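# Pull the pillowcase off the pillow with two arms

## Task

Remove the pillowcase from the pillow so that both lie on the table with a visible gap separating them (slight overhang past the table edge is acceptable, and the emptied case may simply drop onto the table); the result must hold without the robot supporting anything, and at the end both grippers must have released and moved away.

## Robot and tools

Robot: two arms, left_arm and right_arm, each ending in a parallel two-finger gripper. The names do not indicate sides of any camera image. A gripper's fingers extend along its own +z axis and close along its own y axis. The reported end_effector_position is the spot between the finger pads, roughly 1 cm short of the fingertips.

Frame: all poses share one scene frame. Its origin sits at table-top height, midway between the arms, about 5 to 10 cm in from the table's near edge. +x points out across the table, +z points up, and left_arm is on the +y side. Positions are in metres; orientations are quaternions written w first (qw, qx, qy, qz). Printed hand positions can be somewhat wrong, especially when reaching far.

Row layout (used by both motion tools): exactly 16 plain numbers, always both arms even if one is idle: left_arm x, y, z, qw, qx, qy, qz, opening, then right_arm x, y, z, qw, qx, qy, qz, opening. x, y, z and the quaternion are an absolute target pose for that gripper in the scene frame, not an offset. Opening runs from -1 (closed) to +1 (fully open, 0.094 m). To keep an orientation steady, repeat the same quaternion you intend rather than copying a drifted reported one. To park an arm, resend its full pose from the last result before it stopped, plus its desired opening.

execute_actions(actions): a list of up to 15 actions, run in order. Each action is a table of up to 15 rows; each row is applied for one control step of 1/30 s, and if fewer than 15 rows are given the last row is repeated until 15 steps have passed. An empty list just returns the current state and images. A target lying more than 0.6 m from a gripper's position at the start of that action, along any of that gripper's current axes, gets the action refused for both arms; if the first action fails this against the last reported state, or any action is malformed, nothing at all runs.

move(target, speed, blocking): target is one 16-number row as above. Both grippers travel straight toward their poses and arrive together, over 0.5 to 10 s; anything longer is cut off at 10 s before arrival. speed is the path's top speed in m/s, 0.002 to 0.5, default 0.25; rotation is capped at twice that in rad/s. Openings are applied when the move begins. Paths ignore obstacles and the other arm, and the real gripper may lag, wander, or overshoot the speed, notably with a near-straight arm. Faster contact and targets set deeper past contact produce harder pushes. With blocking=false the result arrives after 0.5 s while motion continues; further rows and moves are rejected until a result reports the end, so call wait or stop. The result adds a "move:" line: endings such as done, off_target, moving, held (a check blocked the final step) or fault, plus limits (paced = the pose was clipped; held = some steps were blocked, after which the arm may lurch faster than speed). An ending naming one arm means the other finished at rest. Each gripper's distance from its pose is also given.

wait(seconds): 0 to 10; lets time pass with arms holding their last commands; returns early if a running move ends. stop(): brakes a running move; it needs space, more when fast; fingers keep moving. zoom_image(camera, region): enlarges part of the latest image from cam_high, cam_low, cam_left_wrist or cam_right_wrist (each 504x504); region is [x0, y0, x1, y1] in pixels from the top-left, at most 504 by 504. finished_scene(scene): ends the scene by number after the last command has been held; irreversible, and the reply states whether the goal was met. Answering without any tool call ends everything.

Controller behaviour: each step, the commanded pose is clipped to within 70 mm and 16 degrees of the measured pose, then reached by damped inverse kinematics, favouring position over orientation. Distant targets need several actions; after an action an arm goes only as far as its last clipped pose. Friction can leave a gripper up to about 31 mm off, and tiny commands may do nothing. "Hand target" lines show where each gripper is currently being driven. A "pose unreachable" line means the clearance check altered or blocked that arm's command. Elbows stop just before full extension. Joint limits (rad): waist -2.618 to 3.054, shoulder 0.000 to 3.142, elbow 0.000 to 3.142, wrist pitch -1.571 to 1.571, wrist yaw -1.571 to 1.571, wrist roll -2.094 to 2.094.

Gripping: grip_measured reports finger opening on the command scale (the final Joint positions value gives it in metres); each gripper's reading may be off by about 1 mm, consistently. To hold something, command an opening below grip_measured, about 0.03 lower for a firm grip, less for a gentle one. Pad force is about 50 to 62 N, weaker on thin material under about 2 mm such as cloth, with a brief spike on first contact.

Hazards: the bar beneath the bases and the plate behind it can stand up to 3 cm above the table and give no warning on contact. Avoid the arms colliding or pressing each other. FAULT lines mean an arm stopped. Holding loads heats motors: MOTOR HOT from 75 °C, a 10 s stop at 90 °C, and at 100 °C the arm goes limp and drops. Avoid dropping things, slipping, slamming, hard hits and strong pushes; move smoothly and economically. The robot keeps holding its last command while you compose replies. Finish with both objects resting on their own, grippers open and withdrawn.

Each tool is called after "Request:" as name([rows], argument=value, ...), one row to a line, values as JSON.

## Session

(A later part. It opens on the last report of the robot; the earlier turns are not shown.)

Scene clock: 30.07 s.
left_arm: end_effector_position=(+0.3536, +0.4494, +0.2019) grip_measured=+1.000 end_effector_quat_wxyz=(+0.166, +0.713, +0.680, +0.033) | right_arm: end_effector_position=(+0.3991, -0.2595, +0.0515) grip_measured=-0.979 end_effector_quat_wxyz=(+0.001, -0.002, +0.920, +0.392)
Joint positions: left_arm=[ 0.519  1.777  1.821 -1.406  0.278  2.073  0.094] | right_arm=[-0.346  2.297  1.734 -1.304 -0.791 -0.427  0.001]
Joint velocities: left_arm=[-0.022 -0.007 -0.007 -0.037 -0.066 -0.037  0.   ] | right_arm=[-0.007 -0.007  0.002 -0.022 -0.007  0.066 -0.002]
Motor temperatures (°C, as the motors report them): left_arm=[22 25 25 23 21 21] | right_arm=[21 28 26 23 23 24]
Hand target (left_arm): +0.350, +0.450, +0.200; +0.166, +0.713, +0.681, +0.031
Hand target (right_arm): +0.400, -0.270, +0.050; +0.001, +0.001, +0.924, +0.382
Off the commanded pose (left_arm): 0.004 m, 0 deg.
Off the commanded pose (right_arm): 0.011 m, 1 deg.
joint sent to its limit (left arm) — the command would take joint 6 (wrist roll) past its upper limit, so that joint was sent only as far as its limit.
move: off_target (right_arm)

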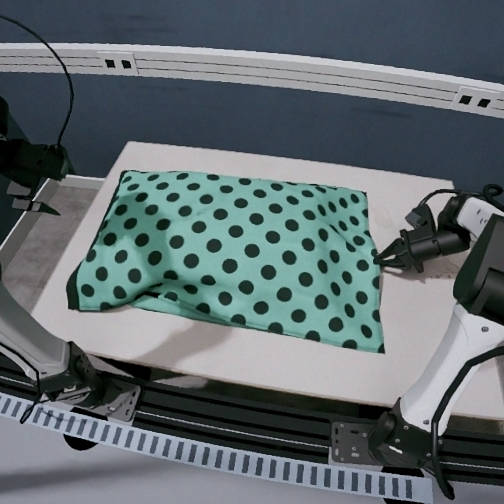

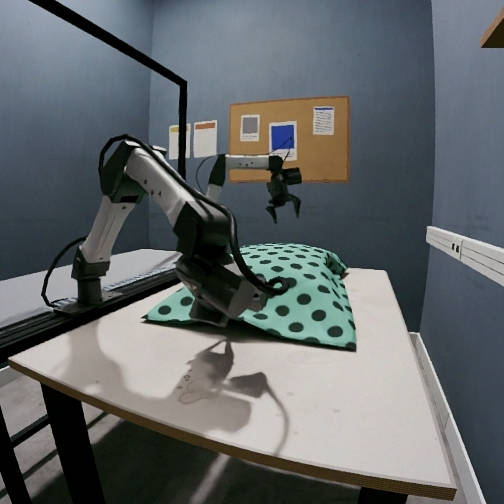

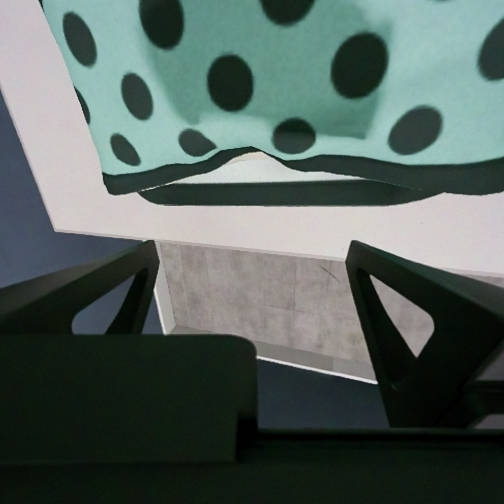

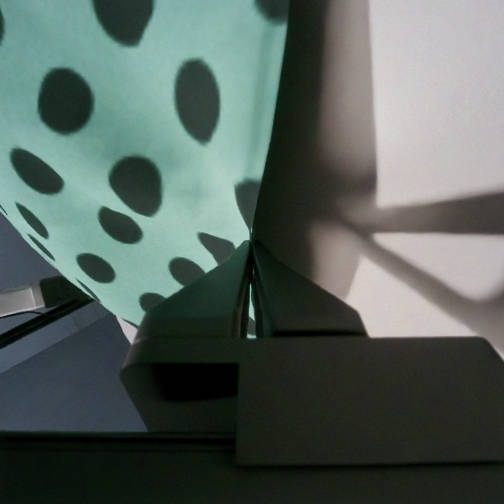

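Request:
move(target=[0.38,0.43,0.10,0,0,0.924,-0.383,0.3, 0.40,-0.27,0.05,0,0,0.924,0.383,-1], speed=0.25)

Scene clock: 34.63 s.
left_arm: end_effector_position=(+0.3813, +0.4310, +0.1015) grip_measured=+0.302 end_effector_quat_wxyz=(+0.056, -0.010, +0.939, -0.340) | right_arm: end_effector_position=(+0.3981, -0.2591, +0.0519) grip_measured=-0.979 end_effector_quat_wxyz=(-0.000, -0.003, +0.920, +0.393)
Joint positions: left_arm=[ 0.59   2.225  1.952 -1.546  0.629  0.621  0.061] | right_arm=[-0.346  2.297  1.735 -1.31  -0.791 -0.433  0.001]
Joint velocities: left_arm=[-0.007 -0.002  0.012  0.037  0.066 -0.081  0.001] | right_arm=[-0.017  0.002 -0.017  0.022 -0.007 -0.022  0.001]
Motor temperatures (°C, as the motors report them): left_arm=[22 27 26 23 21 21] | right_arm=[21 30 26 23 23 24]
Hand target (left_arm): +0.378, +0.429, +0.100; +0.048, -0.021, +0.934, -0.352
Hand target (right_arm): +0.400, -0.270, +0.050; +0.000, +0.000, +0.924, +0.383
Off the commanded pose (left_arm): 0.002 m, 8 deg.
Off the commanded pose (right_arm): 0.011 m, 1 deg.
joint sent to its limit (left arm) — the command would take joint 4 (wrist pitch) past its lower limit, so that joint was sent only as far as its limit.
move: off_target (left_arm, right_arm)

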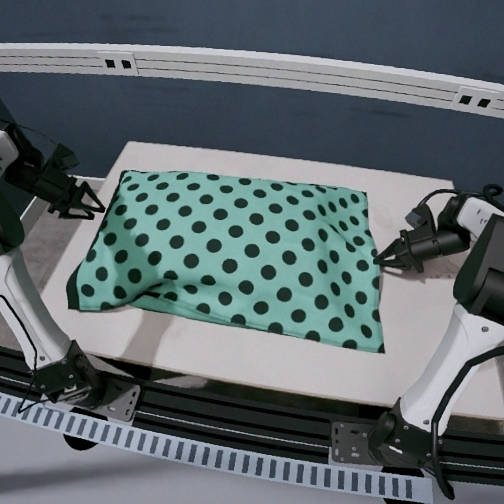

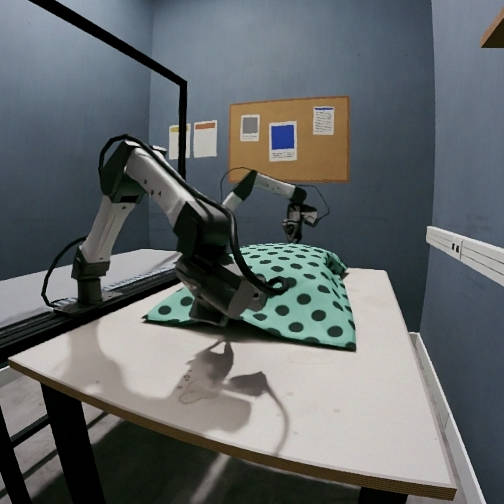

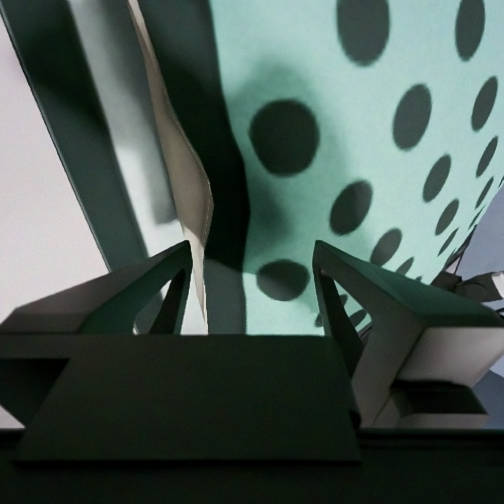

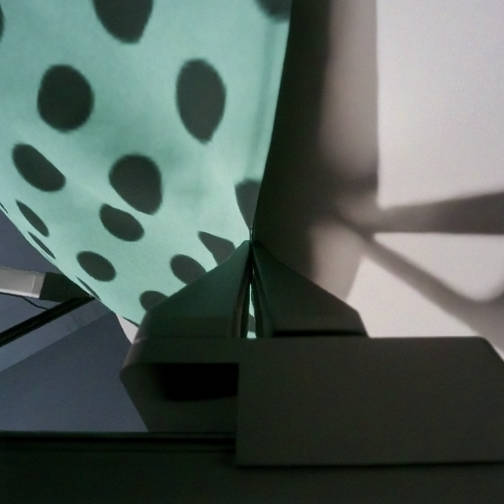

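Request:
move(target=[0.38,0.43,0.12,0.056,-0.01,0.939,-0.34,0.3, 0.40,-0.37,0.05,0,0,0.924,0.383,-1], speed=0.1)

Scene clock: 37.03 s.
left_arm: end_effector_position=(+0.3817, +0.4312, +0.1098) grip_measured=+0.302 end_effector_quat_wxyz=(+0.063, -0.014, +0.940, -0.336) | right_arm: end_effector_position=(+0.4001, -0.3591, +0.0518) grip_measured=-0.979 end_effector_quat_wxyz=(+0.015, +0.007, +0.924, +0.382)
Joint positions: left_arm=[ 0.59   2.202  1.952 -1.546  0.631  0.605  0.061] | right_arm=[-0.559  2.488  2.062 -1.574 -0.714 -0.657  0.001]
Joint velocities: left_arm=[ 0.002 -0.007 -0.017 -0.051  0.022  0.037  0.001] | right_arm=[ 0.002 -0.002 -0.007 -0.11  -0.022  0.037 -0.001]
Motor temperatures (°C, as the motors report them): left_arm=[22 28 26 23 21 21] | right_arm=[21 31 27 23 23 24]
Hand target (left_arm): +0.380, +0.430, +0.120; +0.067, -0.014, +0.940, -0.334
Hand target (right_arm): +0.400, -0.370, +0.050; +0.017, +0.008, +0.928, +0.372
Off the commanded pose (left_arm): 0.010 m, 1 deg.
Off the commanded pose (right_arm): 0.011 m, 2 deg.
joint sent to its limit (left arm) — the command would take joint 4 (wrist pitch) past its lower limit, so that joint was sent only as far as its limit.
joint sent to its limit (right arm) — the command would take joint 4 (wrist pitch) past its lower limit, so that joint was sent only as far as its limit.
move: off_target (right_arm)

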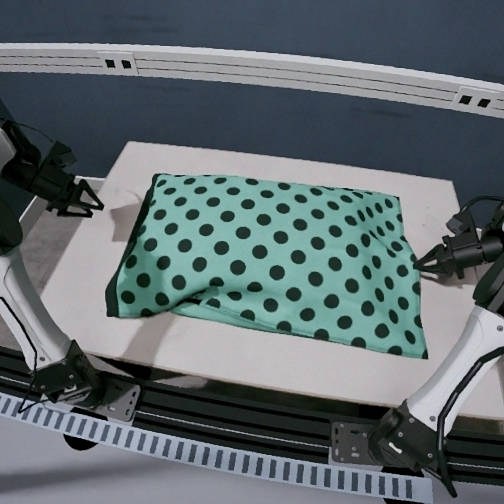

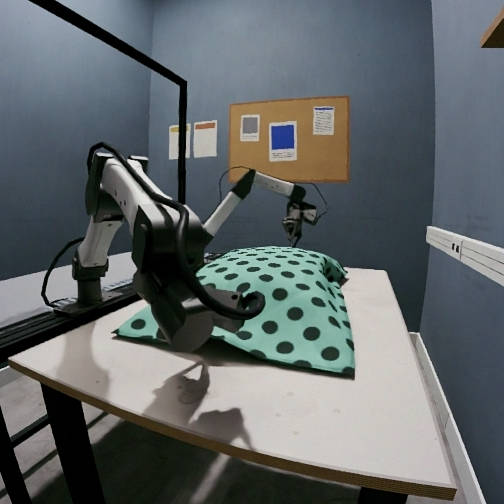

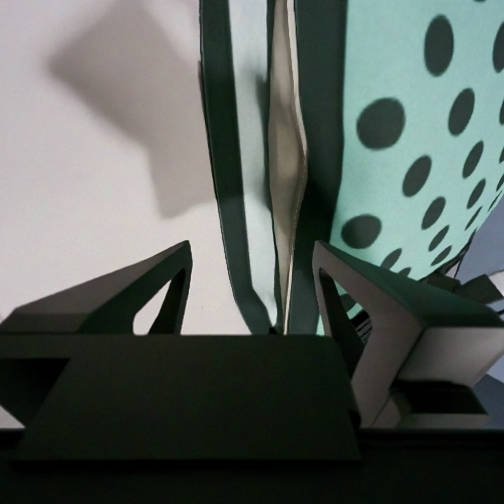

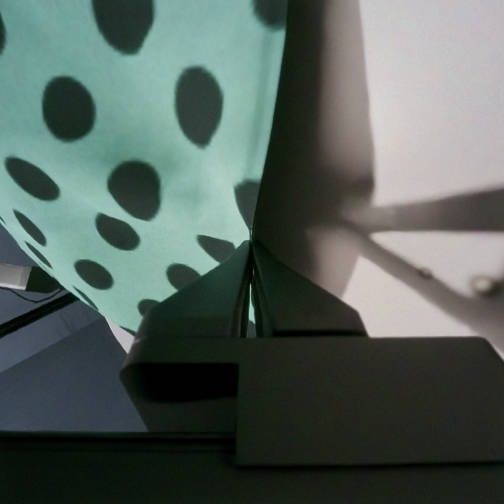

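Request:
move(target=[0.40,0.33,0.07,0,0,0.866,-0.5,0.0, 0.40,-0.36,0.05,0,0,0.924,0.383,-1], speed=0.15)

Scene clock: 38.93 s.
left_arm: end_effector_position=(+0.4027, +0.3363, +0.0714) grip_measured=+0.002 end_effector_quat_wxyz=(+0.013, -0.003, +0.875, -0.484) | right_arm: end_effector_position=(+0.4002, -0.3589, +0.0519) grip_measured=-0.979 end_effector_quat_wxyz=(+0.015, +0.007, +0.924, +0.383)
Joint positions: left_arm=[ 0.429  2.375  1.904 -1.546  0.893  0.614  0.047] | right_arm=[-0.559  2.488  2.062 -1.575 -0.715 -0.659  0.001]
Joint velocities: left_arm=[ 0.002 -0.012  0.012 -0.037 -0.037  0.051  0.   ] | right_arm=[ 0.012  0.002 -0.002 -0.022 -0.11  -0.037 -0.001]
Motor temperatures (°C, as the motors report them): left_arm=[22 29 26 23 21 21] | right_arm=[21 32 27 23 23 24]
Hand target (left_arm): +0.398, +0.330, +0.071; +0.003, -0.004, +0.869, -0.494
Hand target (right_arm): +0.400, -0.360, +0.050; +0.010, +0.004, +0.926, +0.377
Off the commanded pose (left_arm): 0.007 m, 3 deg.
Off the commanded pose (right_arm): 0.002 m, 2 deg.
joint sent to its limit (left arm) — the command would take joint 4 (wrist pitch) past its lower limit, so that joint was sent only as far as its limit.
joint sent to its limit (right arm) — the command would take joint 4 (wrist pitch) past its lower limit, so that joint was sent only as far as its limit.
move: off_target (left_arm)

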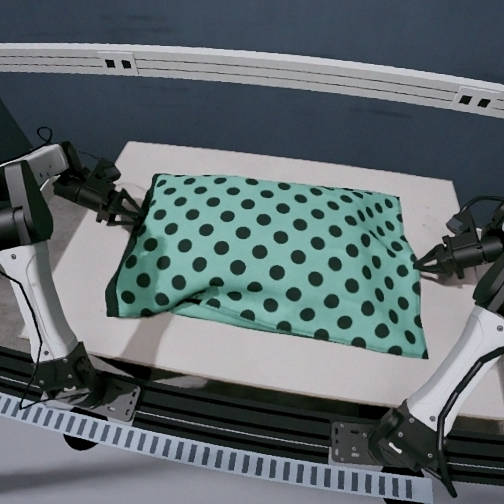

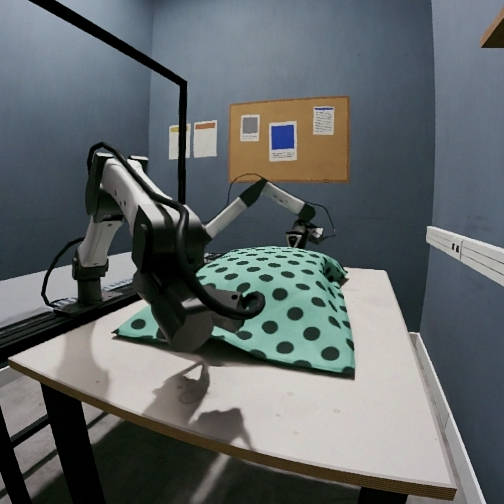

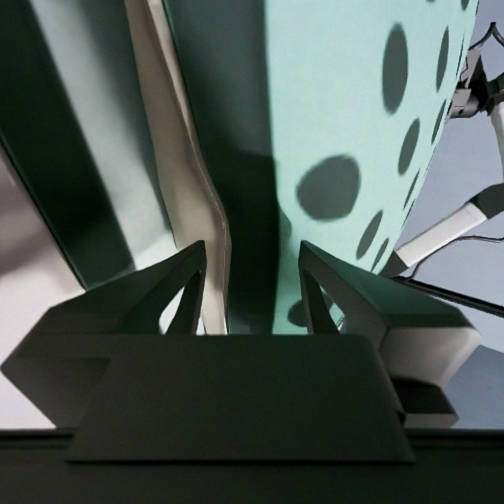

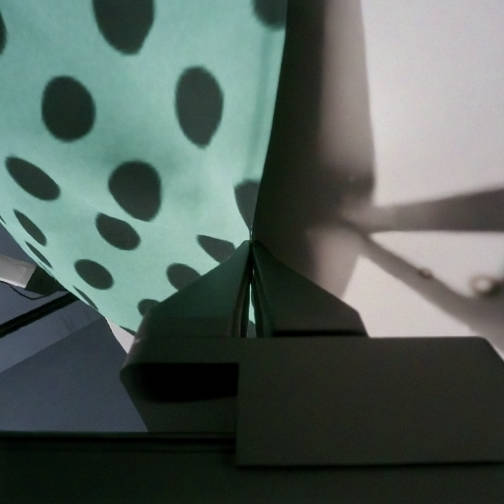

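Request:
move(target=[0.40,0.345,0.032,0,0,0.866,-0.5,-0.3, 0.40,-0.36,0.05,0,0,0.924,0.383,-1], speed=0.06)

Scene clock: 40.47 s.
left_arm: end_effector_position=(+0.3953, +0.3417, +0.0307) grip_measured=-0.298 end_effector_quat_wxyz=(-0.009, -0.008, +0.864, -0.503) | right_arm: end_effector_position=(+0.4002, -0.3589, +0.0519) grip_measured=-0.979 end_effector_quat_wxyz=(+0.015, +0.007, +0.924, +0.383)
Joint positions: left_arm=[ 0.454  2.49   1.904 -1.544  0.896  0.684  0.033] | right_arm=[-0.559  2.488  2.062 -1.575 -0.716 -0.659  0.001]
Joint velocities: left_arm=[-0.002 -0.002 -0.007  0.022  0.007 -0.037  0.   ] | right_arm=[-0.007 -0.022  0.007  0.007 -0.007  0.081 -0.   ]
Motor temperatures (°C, as the motors report them): left_arm=[22 29 26 22 21 21] | right_arm=[21 32 27 23 23 24]
Hand target (left_arm): +0.399, +0.345, +0.032; +0.000, -0.000, +0.866, -0.500
Hand target (right_arm): +0.400, -0.360, +0.050; +0.010, +0.004, +0.926, +0.377
Off the commanded pose (left_arm): 0.006 m, 1 deg.
Off the commanded pose (right_arm): 0.002 m, 2 deg.
joint sent to its limit (right arm) — the command would take joint 4 (wrist pitch) past its lower limit, so that joint was sent only as far as its limit.
move: done

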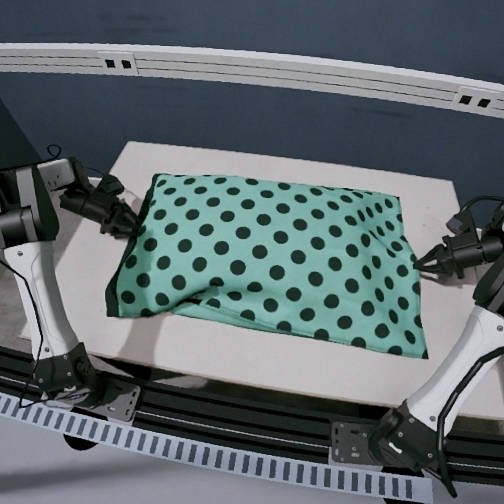

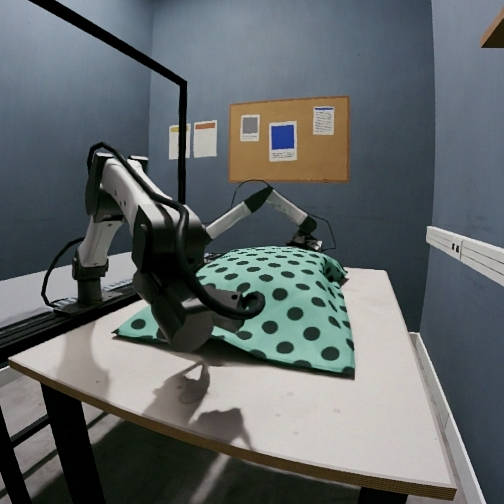

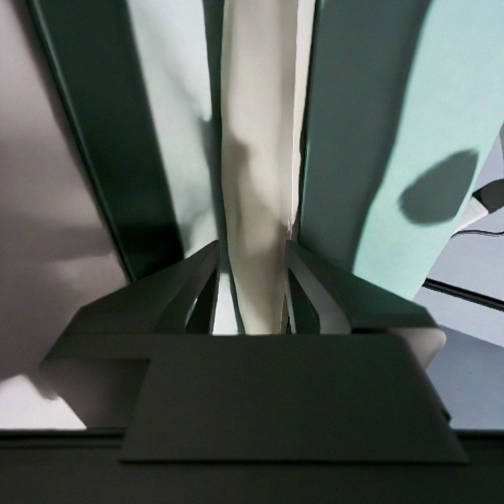

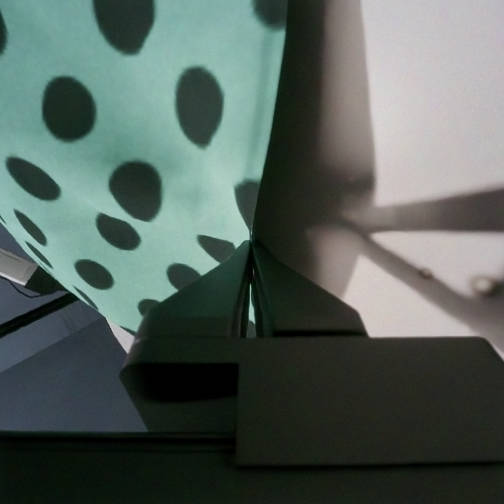

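Request:
move(target=[0.40,0.31,0.018,0,0,0.866,-0.5,-0.3, 0.40,-0.36,0.05,0,0,0.924,0.383,-1], speed=0.04)

Scene clock: 41.97 s.
left_arm: end_effector_position=(+0.4001, +0.3154, +0.0177) grip_measured=-0.298 end_effector_quat_wxyz=(-0.002, -0.006, +0.864, -0.503) | right_arm: end_effector_position=(+0.4003, -0.3588, +0.0520) grip_measured=-0.979 end_effector_quat_wxyz=(+0.015, +0.007, +0.924, +0.383)
Joint positions: left_arm=[ 0.395  2.461  1.803 -1.391  0.931  0.599  0.033] | right_arm=[-0.559  2.488  2.062 -1.575 -0.716 -0.659  0.001]
Joint velocities: left_arm=[-0.007 -0.012  0.002 -0.022  0.022  0.022 -0.001] | right_arm=[-0.007  0.007  0.022 -0.051 -0.051 -0.066  0.   ]
Motor temperatures (°C, as the motors report them): left_arm=[22 30 26 22 21 21] | right_arm=[21 33 27 23 23 24]
Hand target (left_arm): +0.399, +0.310, +0.018; -0.001, +0.000, +0.866, -0.500
Hand target (right_arm): +0.400, -0.360, +0.050; +0.010, +0.004, +0.926, +0.377
Off the commanded pose (left_arm): 0.005 m, 1 deg.
Off the commanded pose (right_arm): 0.002 m, 2 deg.
joint sent to its limit (right arm) — the command would take joint 4 (wrist pitch) past its lower limit, so that joint was sent only as far as its limit.
move: done

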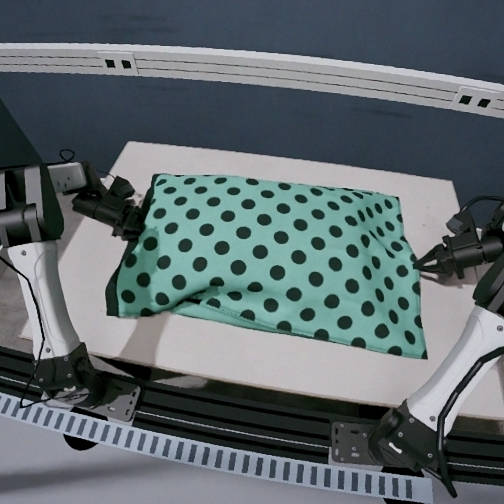

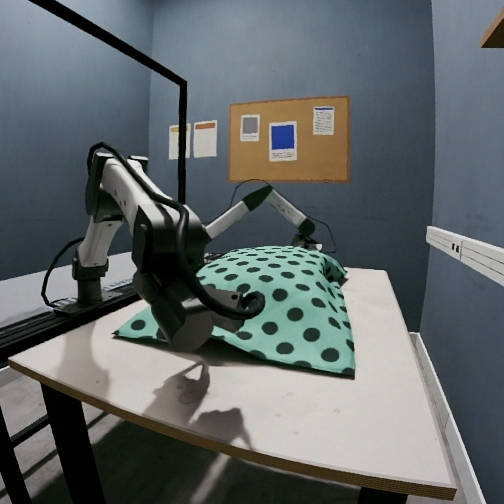

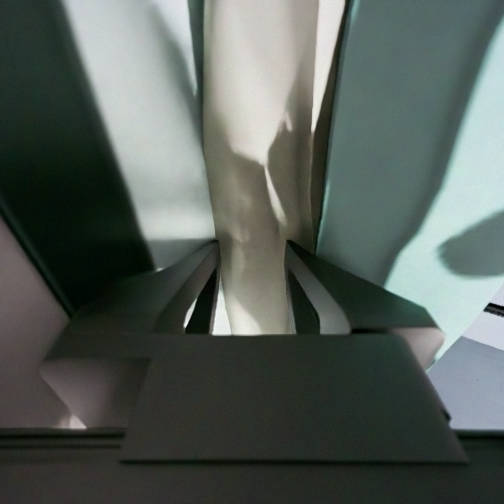

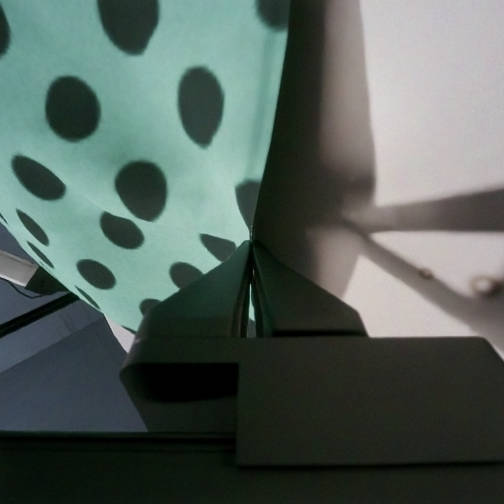

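Request:
move(target=[0.40,0.275,0.018,0,0,0.866,-0.5,-0.3, 0.40,-0.36,0.05,0,0,0.924,0.383,-1], speed=0.04)

Scene clock: 43.43 s.
left_arm: end_effector_position=(+0.4021, +0.2840, +0.0178) grip_measured=-0.298 end_effector_quat_wxyz=(+0.002, -0.006, +0.866, -0.500) | right_arm: end_effector_position=(+0.4001, -0.3590, +0.0518) grip_measured=-0.979 end_effector_quat_wxyz=(+0.015, +0.007, +0.924, +0.382)
Joint positions: left_arm=[ 0.321  2.393  1.689 -1.236  0.959  0.474  0.033] | right_arm=[-0.559  2.488  2.062 -1.575 -0.714 -0.659  0.001]
Joint velocities: left_arm=[-0.012 -0.012 -0.002 -0.095  0.081 -0.051 -0.   ] | right_arm=[-0.007 -0.022  0.002  0.037  0.051  0.007  0.001]
Motor temperatures (°C, as the motors report them): left_arm=[22 31 26 22 21 21] | right_arm=[21 34 27 23 23 24]
Hand target (left_arm): +0.399, +0.275, +0.018; -0.001, +0.000, +0.866, -0.500
Hand target (right_arm): +0.400, -0.360, +0.050; +0.010, +0.004, +0.926, +0.377
Off the commanded pose (left_arm): 0.009 m, 1 deg.
Off the commanded pose (right_arm): 0.002 m, 2 deg.
joint sent to its limit (right arm) — the command would take joint 4 (wrist pitch) past its lower limit, so that joint was sent only as far as its limit.
move: done

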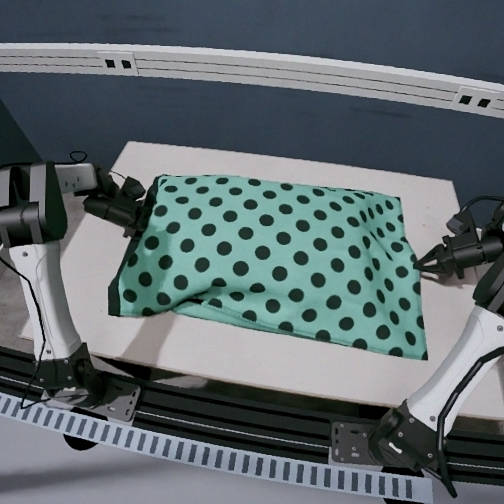

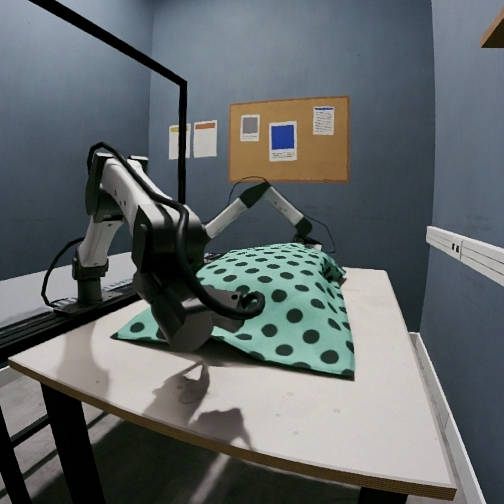

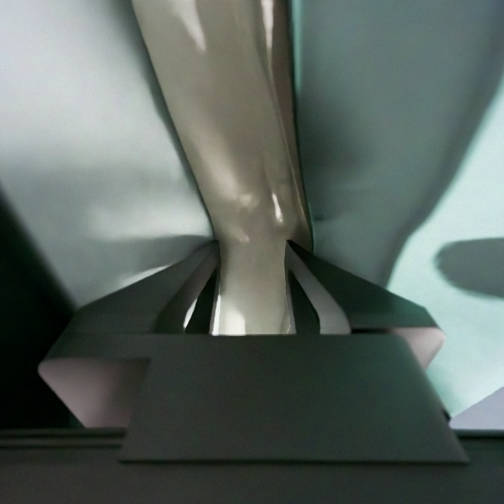

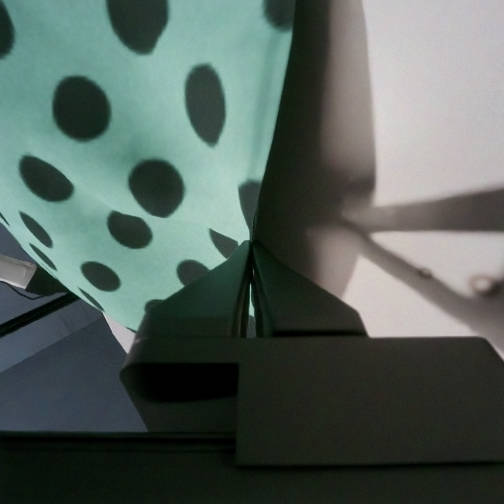

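The pillow is between the fingers (pushing it slightly). Close.

Request:
move(target=[0.40,0.28,0.02,0,0,0.866,-0.5,-1, 0.40,-0.36,0.05,0,0,0.924,0.383,-1], speed=0.04)

Scene clock: 44.27 s.
left_arm: end_effector_position=(+0.4020, +0.2846, +0.0175) grip_measured=-0.977 end_effector_quat_wxyz=(+0.001, -0.008, +0.866, -0.499) | right_arm: end_effector_position=(+0.4000, -0.3591, +0.0518) grip_measured=-0.979 end_effector_quat_wxyz=(+0.015, +0.007, +0.924, +0.382)
Joint positions: left_arm=[ 0.322  2.393  1.689 -1.235  0.958  0.472  0.001] | right_arm=[-0.559  2.488  2.062 -1.575 -0.714 -0.659  0.001]
Joint velocities: left_arm=[-0.007 -0.007  0.002 -0.125 -0.095 -0.051  0.   ] | right_arm=[-0.012 -0.017 -0.007 -0.037  0.022 -0.037 -0.001]
Motor temperatures (°C, as the motors report them): left_arm=[22 31 26 22 21 21] | right_arm=[21 34 27 23 23 24]
Hand target (left_arm): +0.400, +0.280, +0.020; -0.000, -0.000, +0.866, -0.500
Hand target (right_arm): +0.400, -0.360, +0.050; +0.010, +0.004, +0.926, +0.377
Off the commanded pose (left_arm): 0.006 m, 1 deg.
Off the commanded pose (right_arm): 0.002 m, 2 deg.
joint sent to its limit (right arm) — the command would take joint 4 (wrist pitch) past its lower limit, so that joint was sent only as far as its limit.
move: done

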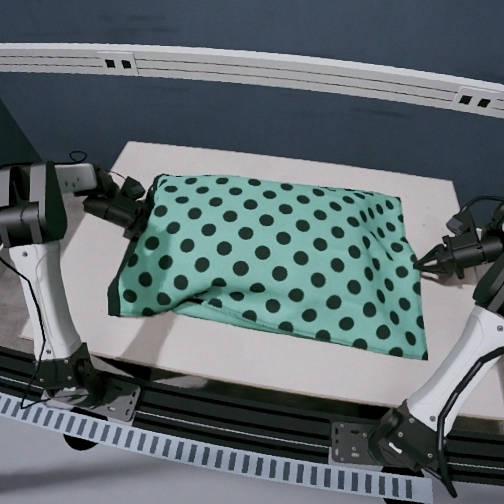

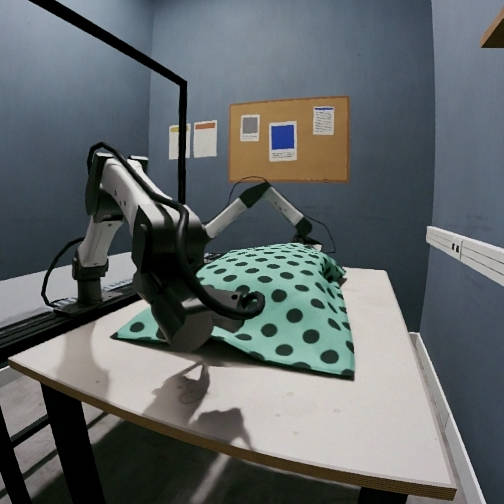

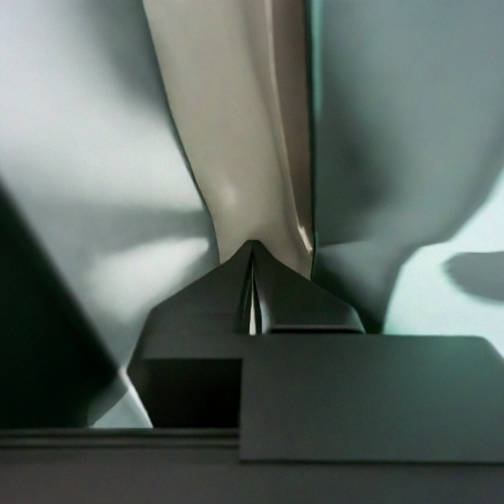

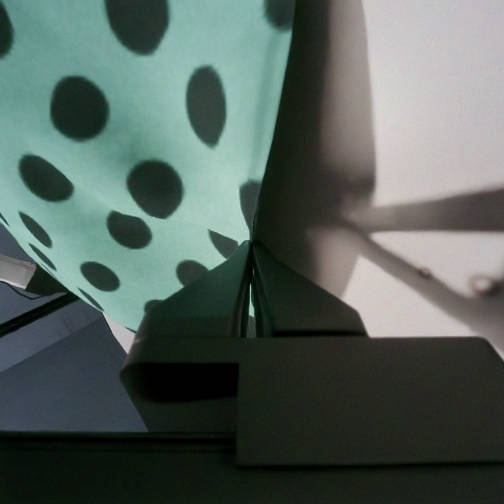

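Request:
move(target=[0.40,0.36,0.045,0,0,0.866,-0.5,-1, 0.40,-0.36,0.05,0,0,0.924,0.383,-1], speed=0.06)

Scene clock: 46.10 s.
left_arm: end_effector_position=(+0.3995, +0.3582, +0.0386) grip_measured=-0.977 end_effector_quat_wxyz=(+0.012, -0.017, +0.869, -0.495) | right_arm: end_effector_position=(+0.4000, -0.3591, +0.0517) grip_measured=-0.979 end_effector_quat_wxyz=(+0.015, +0.007, +0.924, +0.382)
Joint positions: left_arm=[ 0.488  2.472  1.923 -1.544  0.893  0.679  0.001] | right_arm=[-0.559  2.488  2.062 -1.575 -0.713 -0.659  0.001]
Joint velocities: left_arm=[ 0.012 -0.007 -0.007  0.022  0.051 -0.022 -0.   ] | right_arm=[-0.007  0.012 -0.027 -0.007 -0.022 -0.022 -0.   ]
Motor temperatures (°C, as the motors report them): left_arm=[22 32 26 22 21 21] | right_arm=[21 35 27 23 23 24]
Hand target (left_arm): +0.402, +0.360, +0.045; +0.017, -0.009, +0.871, -0.491
Hand target (right_arm): +0.400, -0.360, +0.050; +0.010, +0.004, +0.926, +0.377
Off the commanded pose (left_arm): 0.007 m, 2 deg.
Off the commanded pose (right_arm): 0.002 m, 2 deg.
joint sent to its limit (left arm) — the command would take joint 4 (wrist pitch) past its lower limit, so that joint was sent only as far as its limit.
joint sent to its limit (right arm) — the command would take joint 4 (wrist pitch) past its lower limit, so that joint was sent only as far as its limit.
move: done

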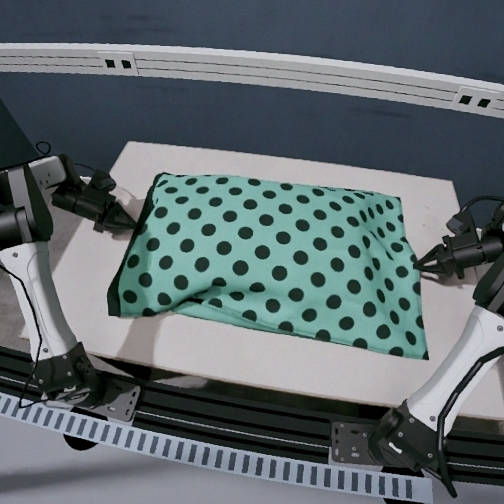

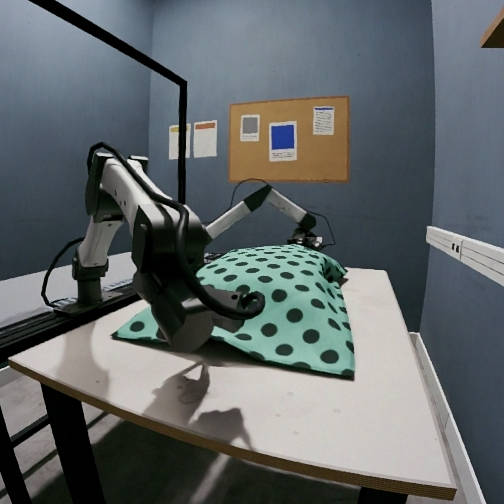

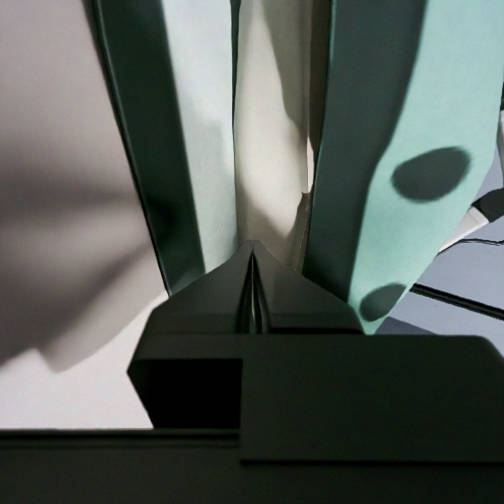

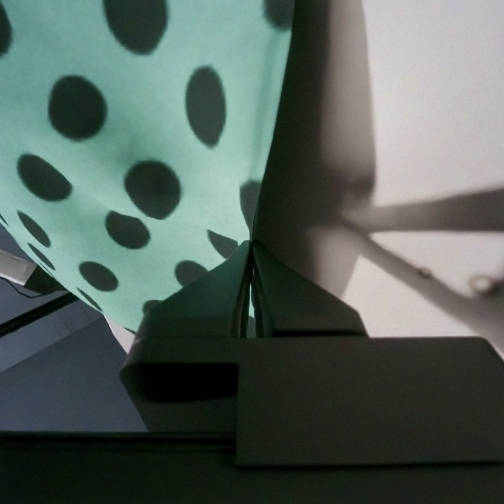

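Request:
move(target=[0.40,0.345,0.028,0,0,0.866,-0.5,-0.4, 0.40,-0.36,0.05,0,0,0.924,0.383,-1], speed=0.06)

Request:
move(target=[0.40,0.30,0.017,0,0,0.866,-0.5,-0.4, 0.40,-0.36,0.05,0,0,0.924,0.383,-1], speed=0.06)

Request:
execute_actions([
  [[0.40,0.295,0.019,0,0,0.866,-0.5,-0.25, 0.40,-0.36,0.05,0,0,0.924,0.383,-1]],
  [[0.40,0.29,0.022,0,0,0.866,-0.5,-0.1, 0.40,-0.36,0.05,0,0,0.924,0.383,-1]],
  [[0.40,0.285,0.025,0,0,0.866,-0.5,0.05, 0.40,-0.36,0.05,0,0,0.924,0.383,-1]],
  [[0.40,0.28,0.028,0,0,0.866,-0.5,0.2, 0.40,-0.36,0.05,0,0,0.924,0.383,-1]],
])

Scene clock: 47.63 s.
left_arm: end_effector_position=(+0.3988, +0.3485, +0.0296) grip_measured=-0.402 end_effector_quat_wxyz=(-0.000, -0.008, +0.867, -0.499) | right_arm: end_effector_position=(+0.4000, -0.3591, +0.0517) grip_measured=-0.979 end_effector_quat_wxyz=(+0.015, +0.007, +0.924, +0.382)
Joint positions: left_arm=[ 0.466  2.497  1.923 -1.54   0.893  0.686  0.028] | right_arm=[-0.559  2.488  2.062 -1.575 -0.713 -0.659  0.001]
Joint velocities: left_arm=[-0.002  0.012 -0.007 -0.051 -0.037 -0.051 -0.001] | right_arm=[ 0.007 -0.017  0.002  0.007 -0.022 -0.051 -0.001]
Motor temperatures (°C, as the motors report them): left_arm=[22 32 26 22 21 21] | right_arm=[21 35 27 23 23 24]
Hand target (left_arm): +0.400, +0.345, +0.028; -0.000, -0.000, +0.866, -0.499
Hand target (right_arm): +0.400, -0.360, +0.050; +0.010, +0.004, +0.926, +0.377
Off the commanded pose (left_arm): 0.004 m, 1 deg.
Off the commanded pose (right_arm): 0.002 m, 2 deg.
joint sent to its limit (right arm) — the command would take joint 4 (wrist pitch) past its lower limit, so that joint was sent only as far as its limit.
move: done

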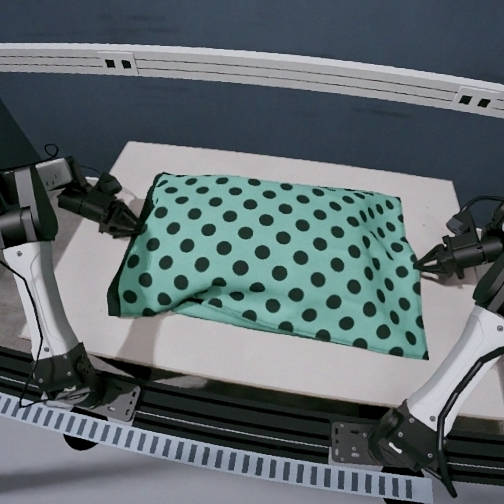

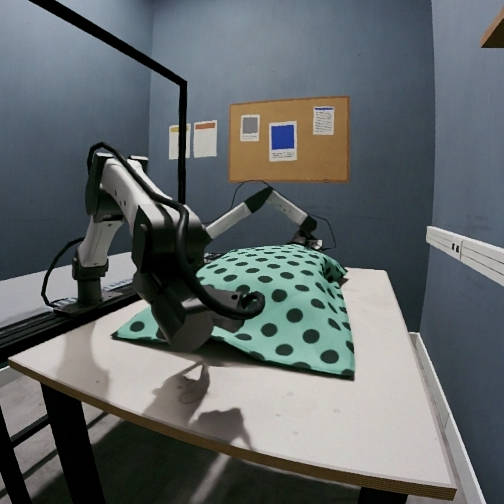

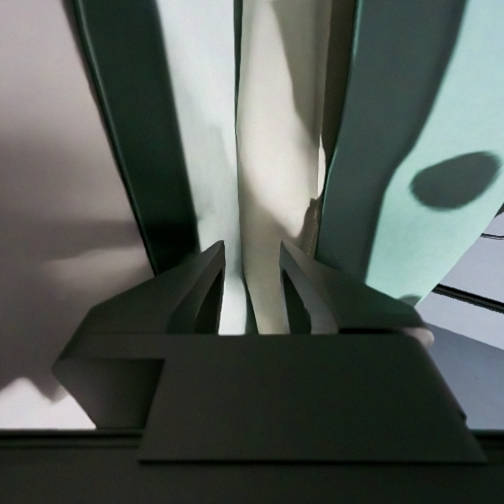

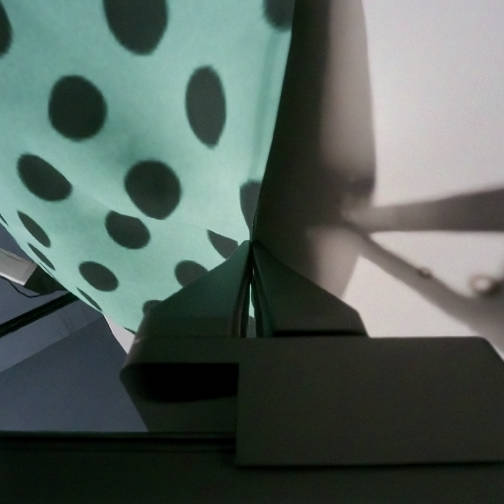

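Scene clock: 48.77 s.
left_arm: end_effector_position=(+0.3992, +0.3064, +0.0158) grip_measured=-0.402 end_effector_quat_wxyz=(-0.004, -0.006, +0.866, -0.500) | right_arm: end_effector_position=(+0.4000, -0.3591, +0.0517) grip_measured=-0.979 end_effector_quat_wxyz=(+0.015, +0.007, +0.924, +0.382)
Joint positions: left_arm=[ 0.374  2.442  1.765 -1.347  0.934  0.566  0.028] | right_arm=[-0.559  2.488  2.062 -1.575 -0.713 -0.659  0.001]
Joint velocities: left_arm=[ 0.012 -0.017 -0.012  0.022  0.066 -0.007  0.001] | right_arm=[ 0.007  0.012  0.007 -0.051 -0.022  0.007  0.   ]
Motor temperatures (°C, as the motors report them): left_arm=[22 33 26 22 21 21] | right_arm=[21 36 28 23 23 24]
Hand target (left_arm): +0.399, +0.300, +0.017; -0.001, +0.000, +0.866, -0.500
Hand target (right_arm): +0.400, -0.360, +0.050; +0.010, +0.004, +0.926, +0.377
Off the commanded pose (left_arm): 0.007 m, 1 deg.
Off the commanded pose (right_arm): 0.002 m, 2 deg.
joint sent to its limit (right arm) — the command would take joint 4 (wrist pitch) past its lower limit, so that joint was sent only as far as its limit.
move: done

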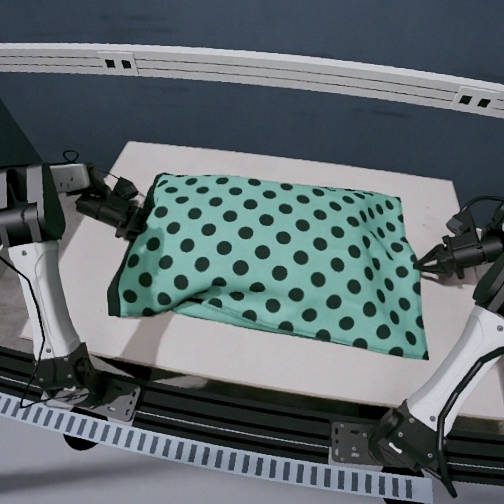

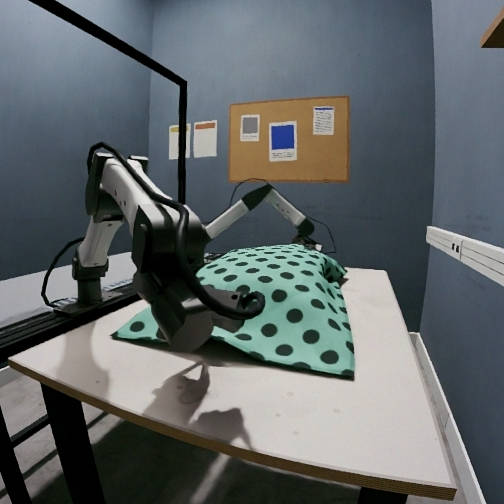

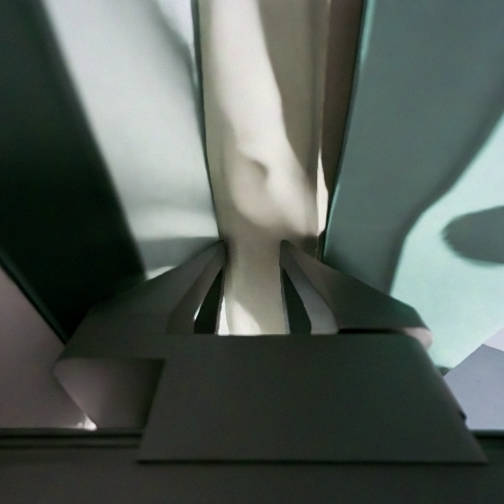

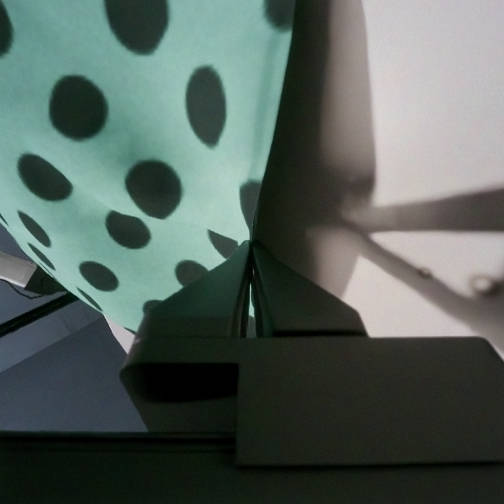

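Scene clock: 50.77 s.
left_arm: end_effector_position=(+0.4036, +0.2867, +0.0276) grip_measured=+0.197 end_effector_quat_wxyz=(+0.004, -0.006, +0.864, -0.503) | right_arm: end_effector_position=(+0.4000, -0.3591, +0.0517) grip_measured=-0.979 end_effector_quat_wxyz=(+0.015, +0.007, +0.924, +0.382)
Joint positions: left_arm=[ 0.328  2.387  1.715 -1.279  0.965  0.489  0.056] | right_arm=[-0.559  2.488  2.062 -1.575 -0.713 -0.659  0.001]
Joint velocities: left_arm=[-0.007  0.002  0.007 -0.022  0.022 -0.095 -0.001] | right_arm=[ 0.007 -0.017 -0.007  0.051 -0.022 -0.037  0.   ]
Motor temperatures (°C, as the motors report them): left_arm=[22 34 26 22 21 21] | right_arm=[21 36 28 23 23 24]
Hand target (left_arm): +0.400, +0.280, +0.028; -0.001, +0.000, +0.866, -0.500
Hand target (right_arm): +0.400, -0.360, +0.050; +0.010, +0.004, +0.926, +0.377
Off the commanded pose (left_arm): 0.008 m, 1 deg.
Off the commanded pose (right_arm): 0.002 m, 2 deg.
joint sent to its limit (right arm) — the command would take joint 4 (wrist pitch) past its lower limit, so that joint was sent only as far as its limit.

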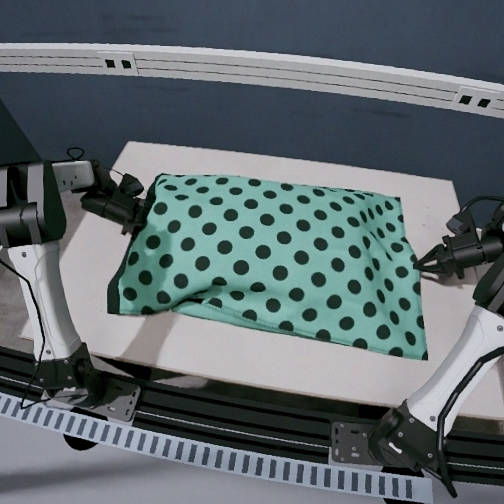

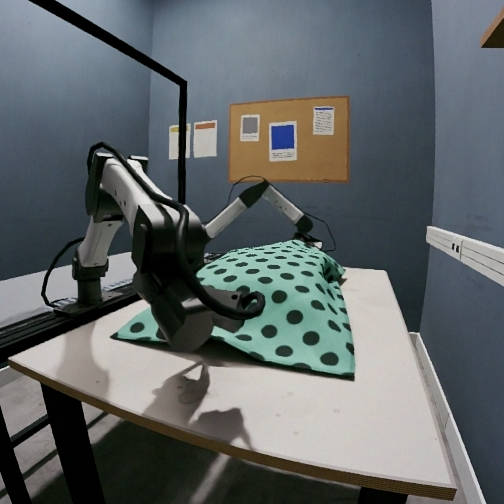

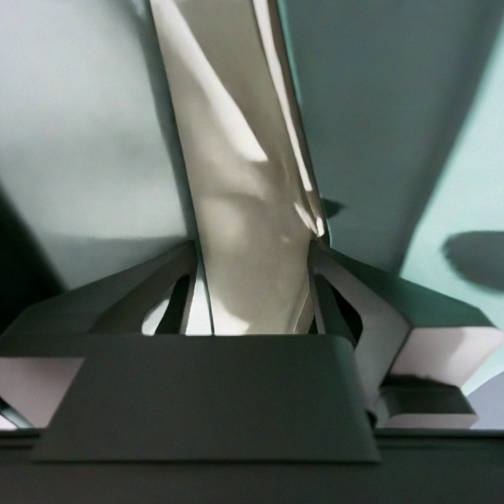

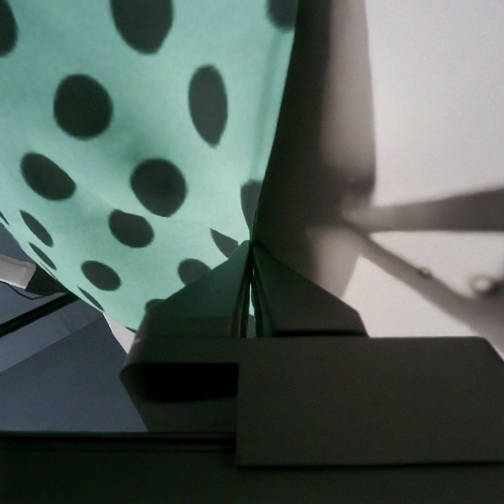

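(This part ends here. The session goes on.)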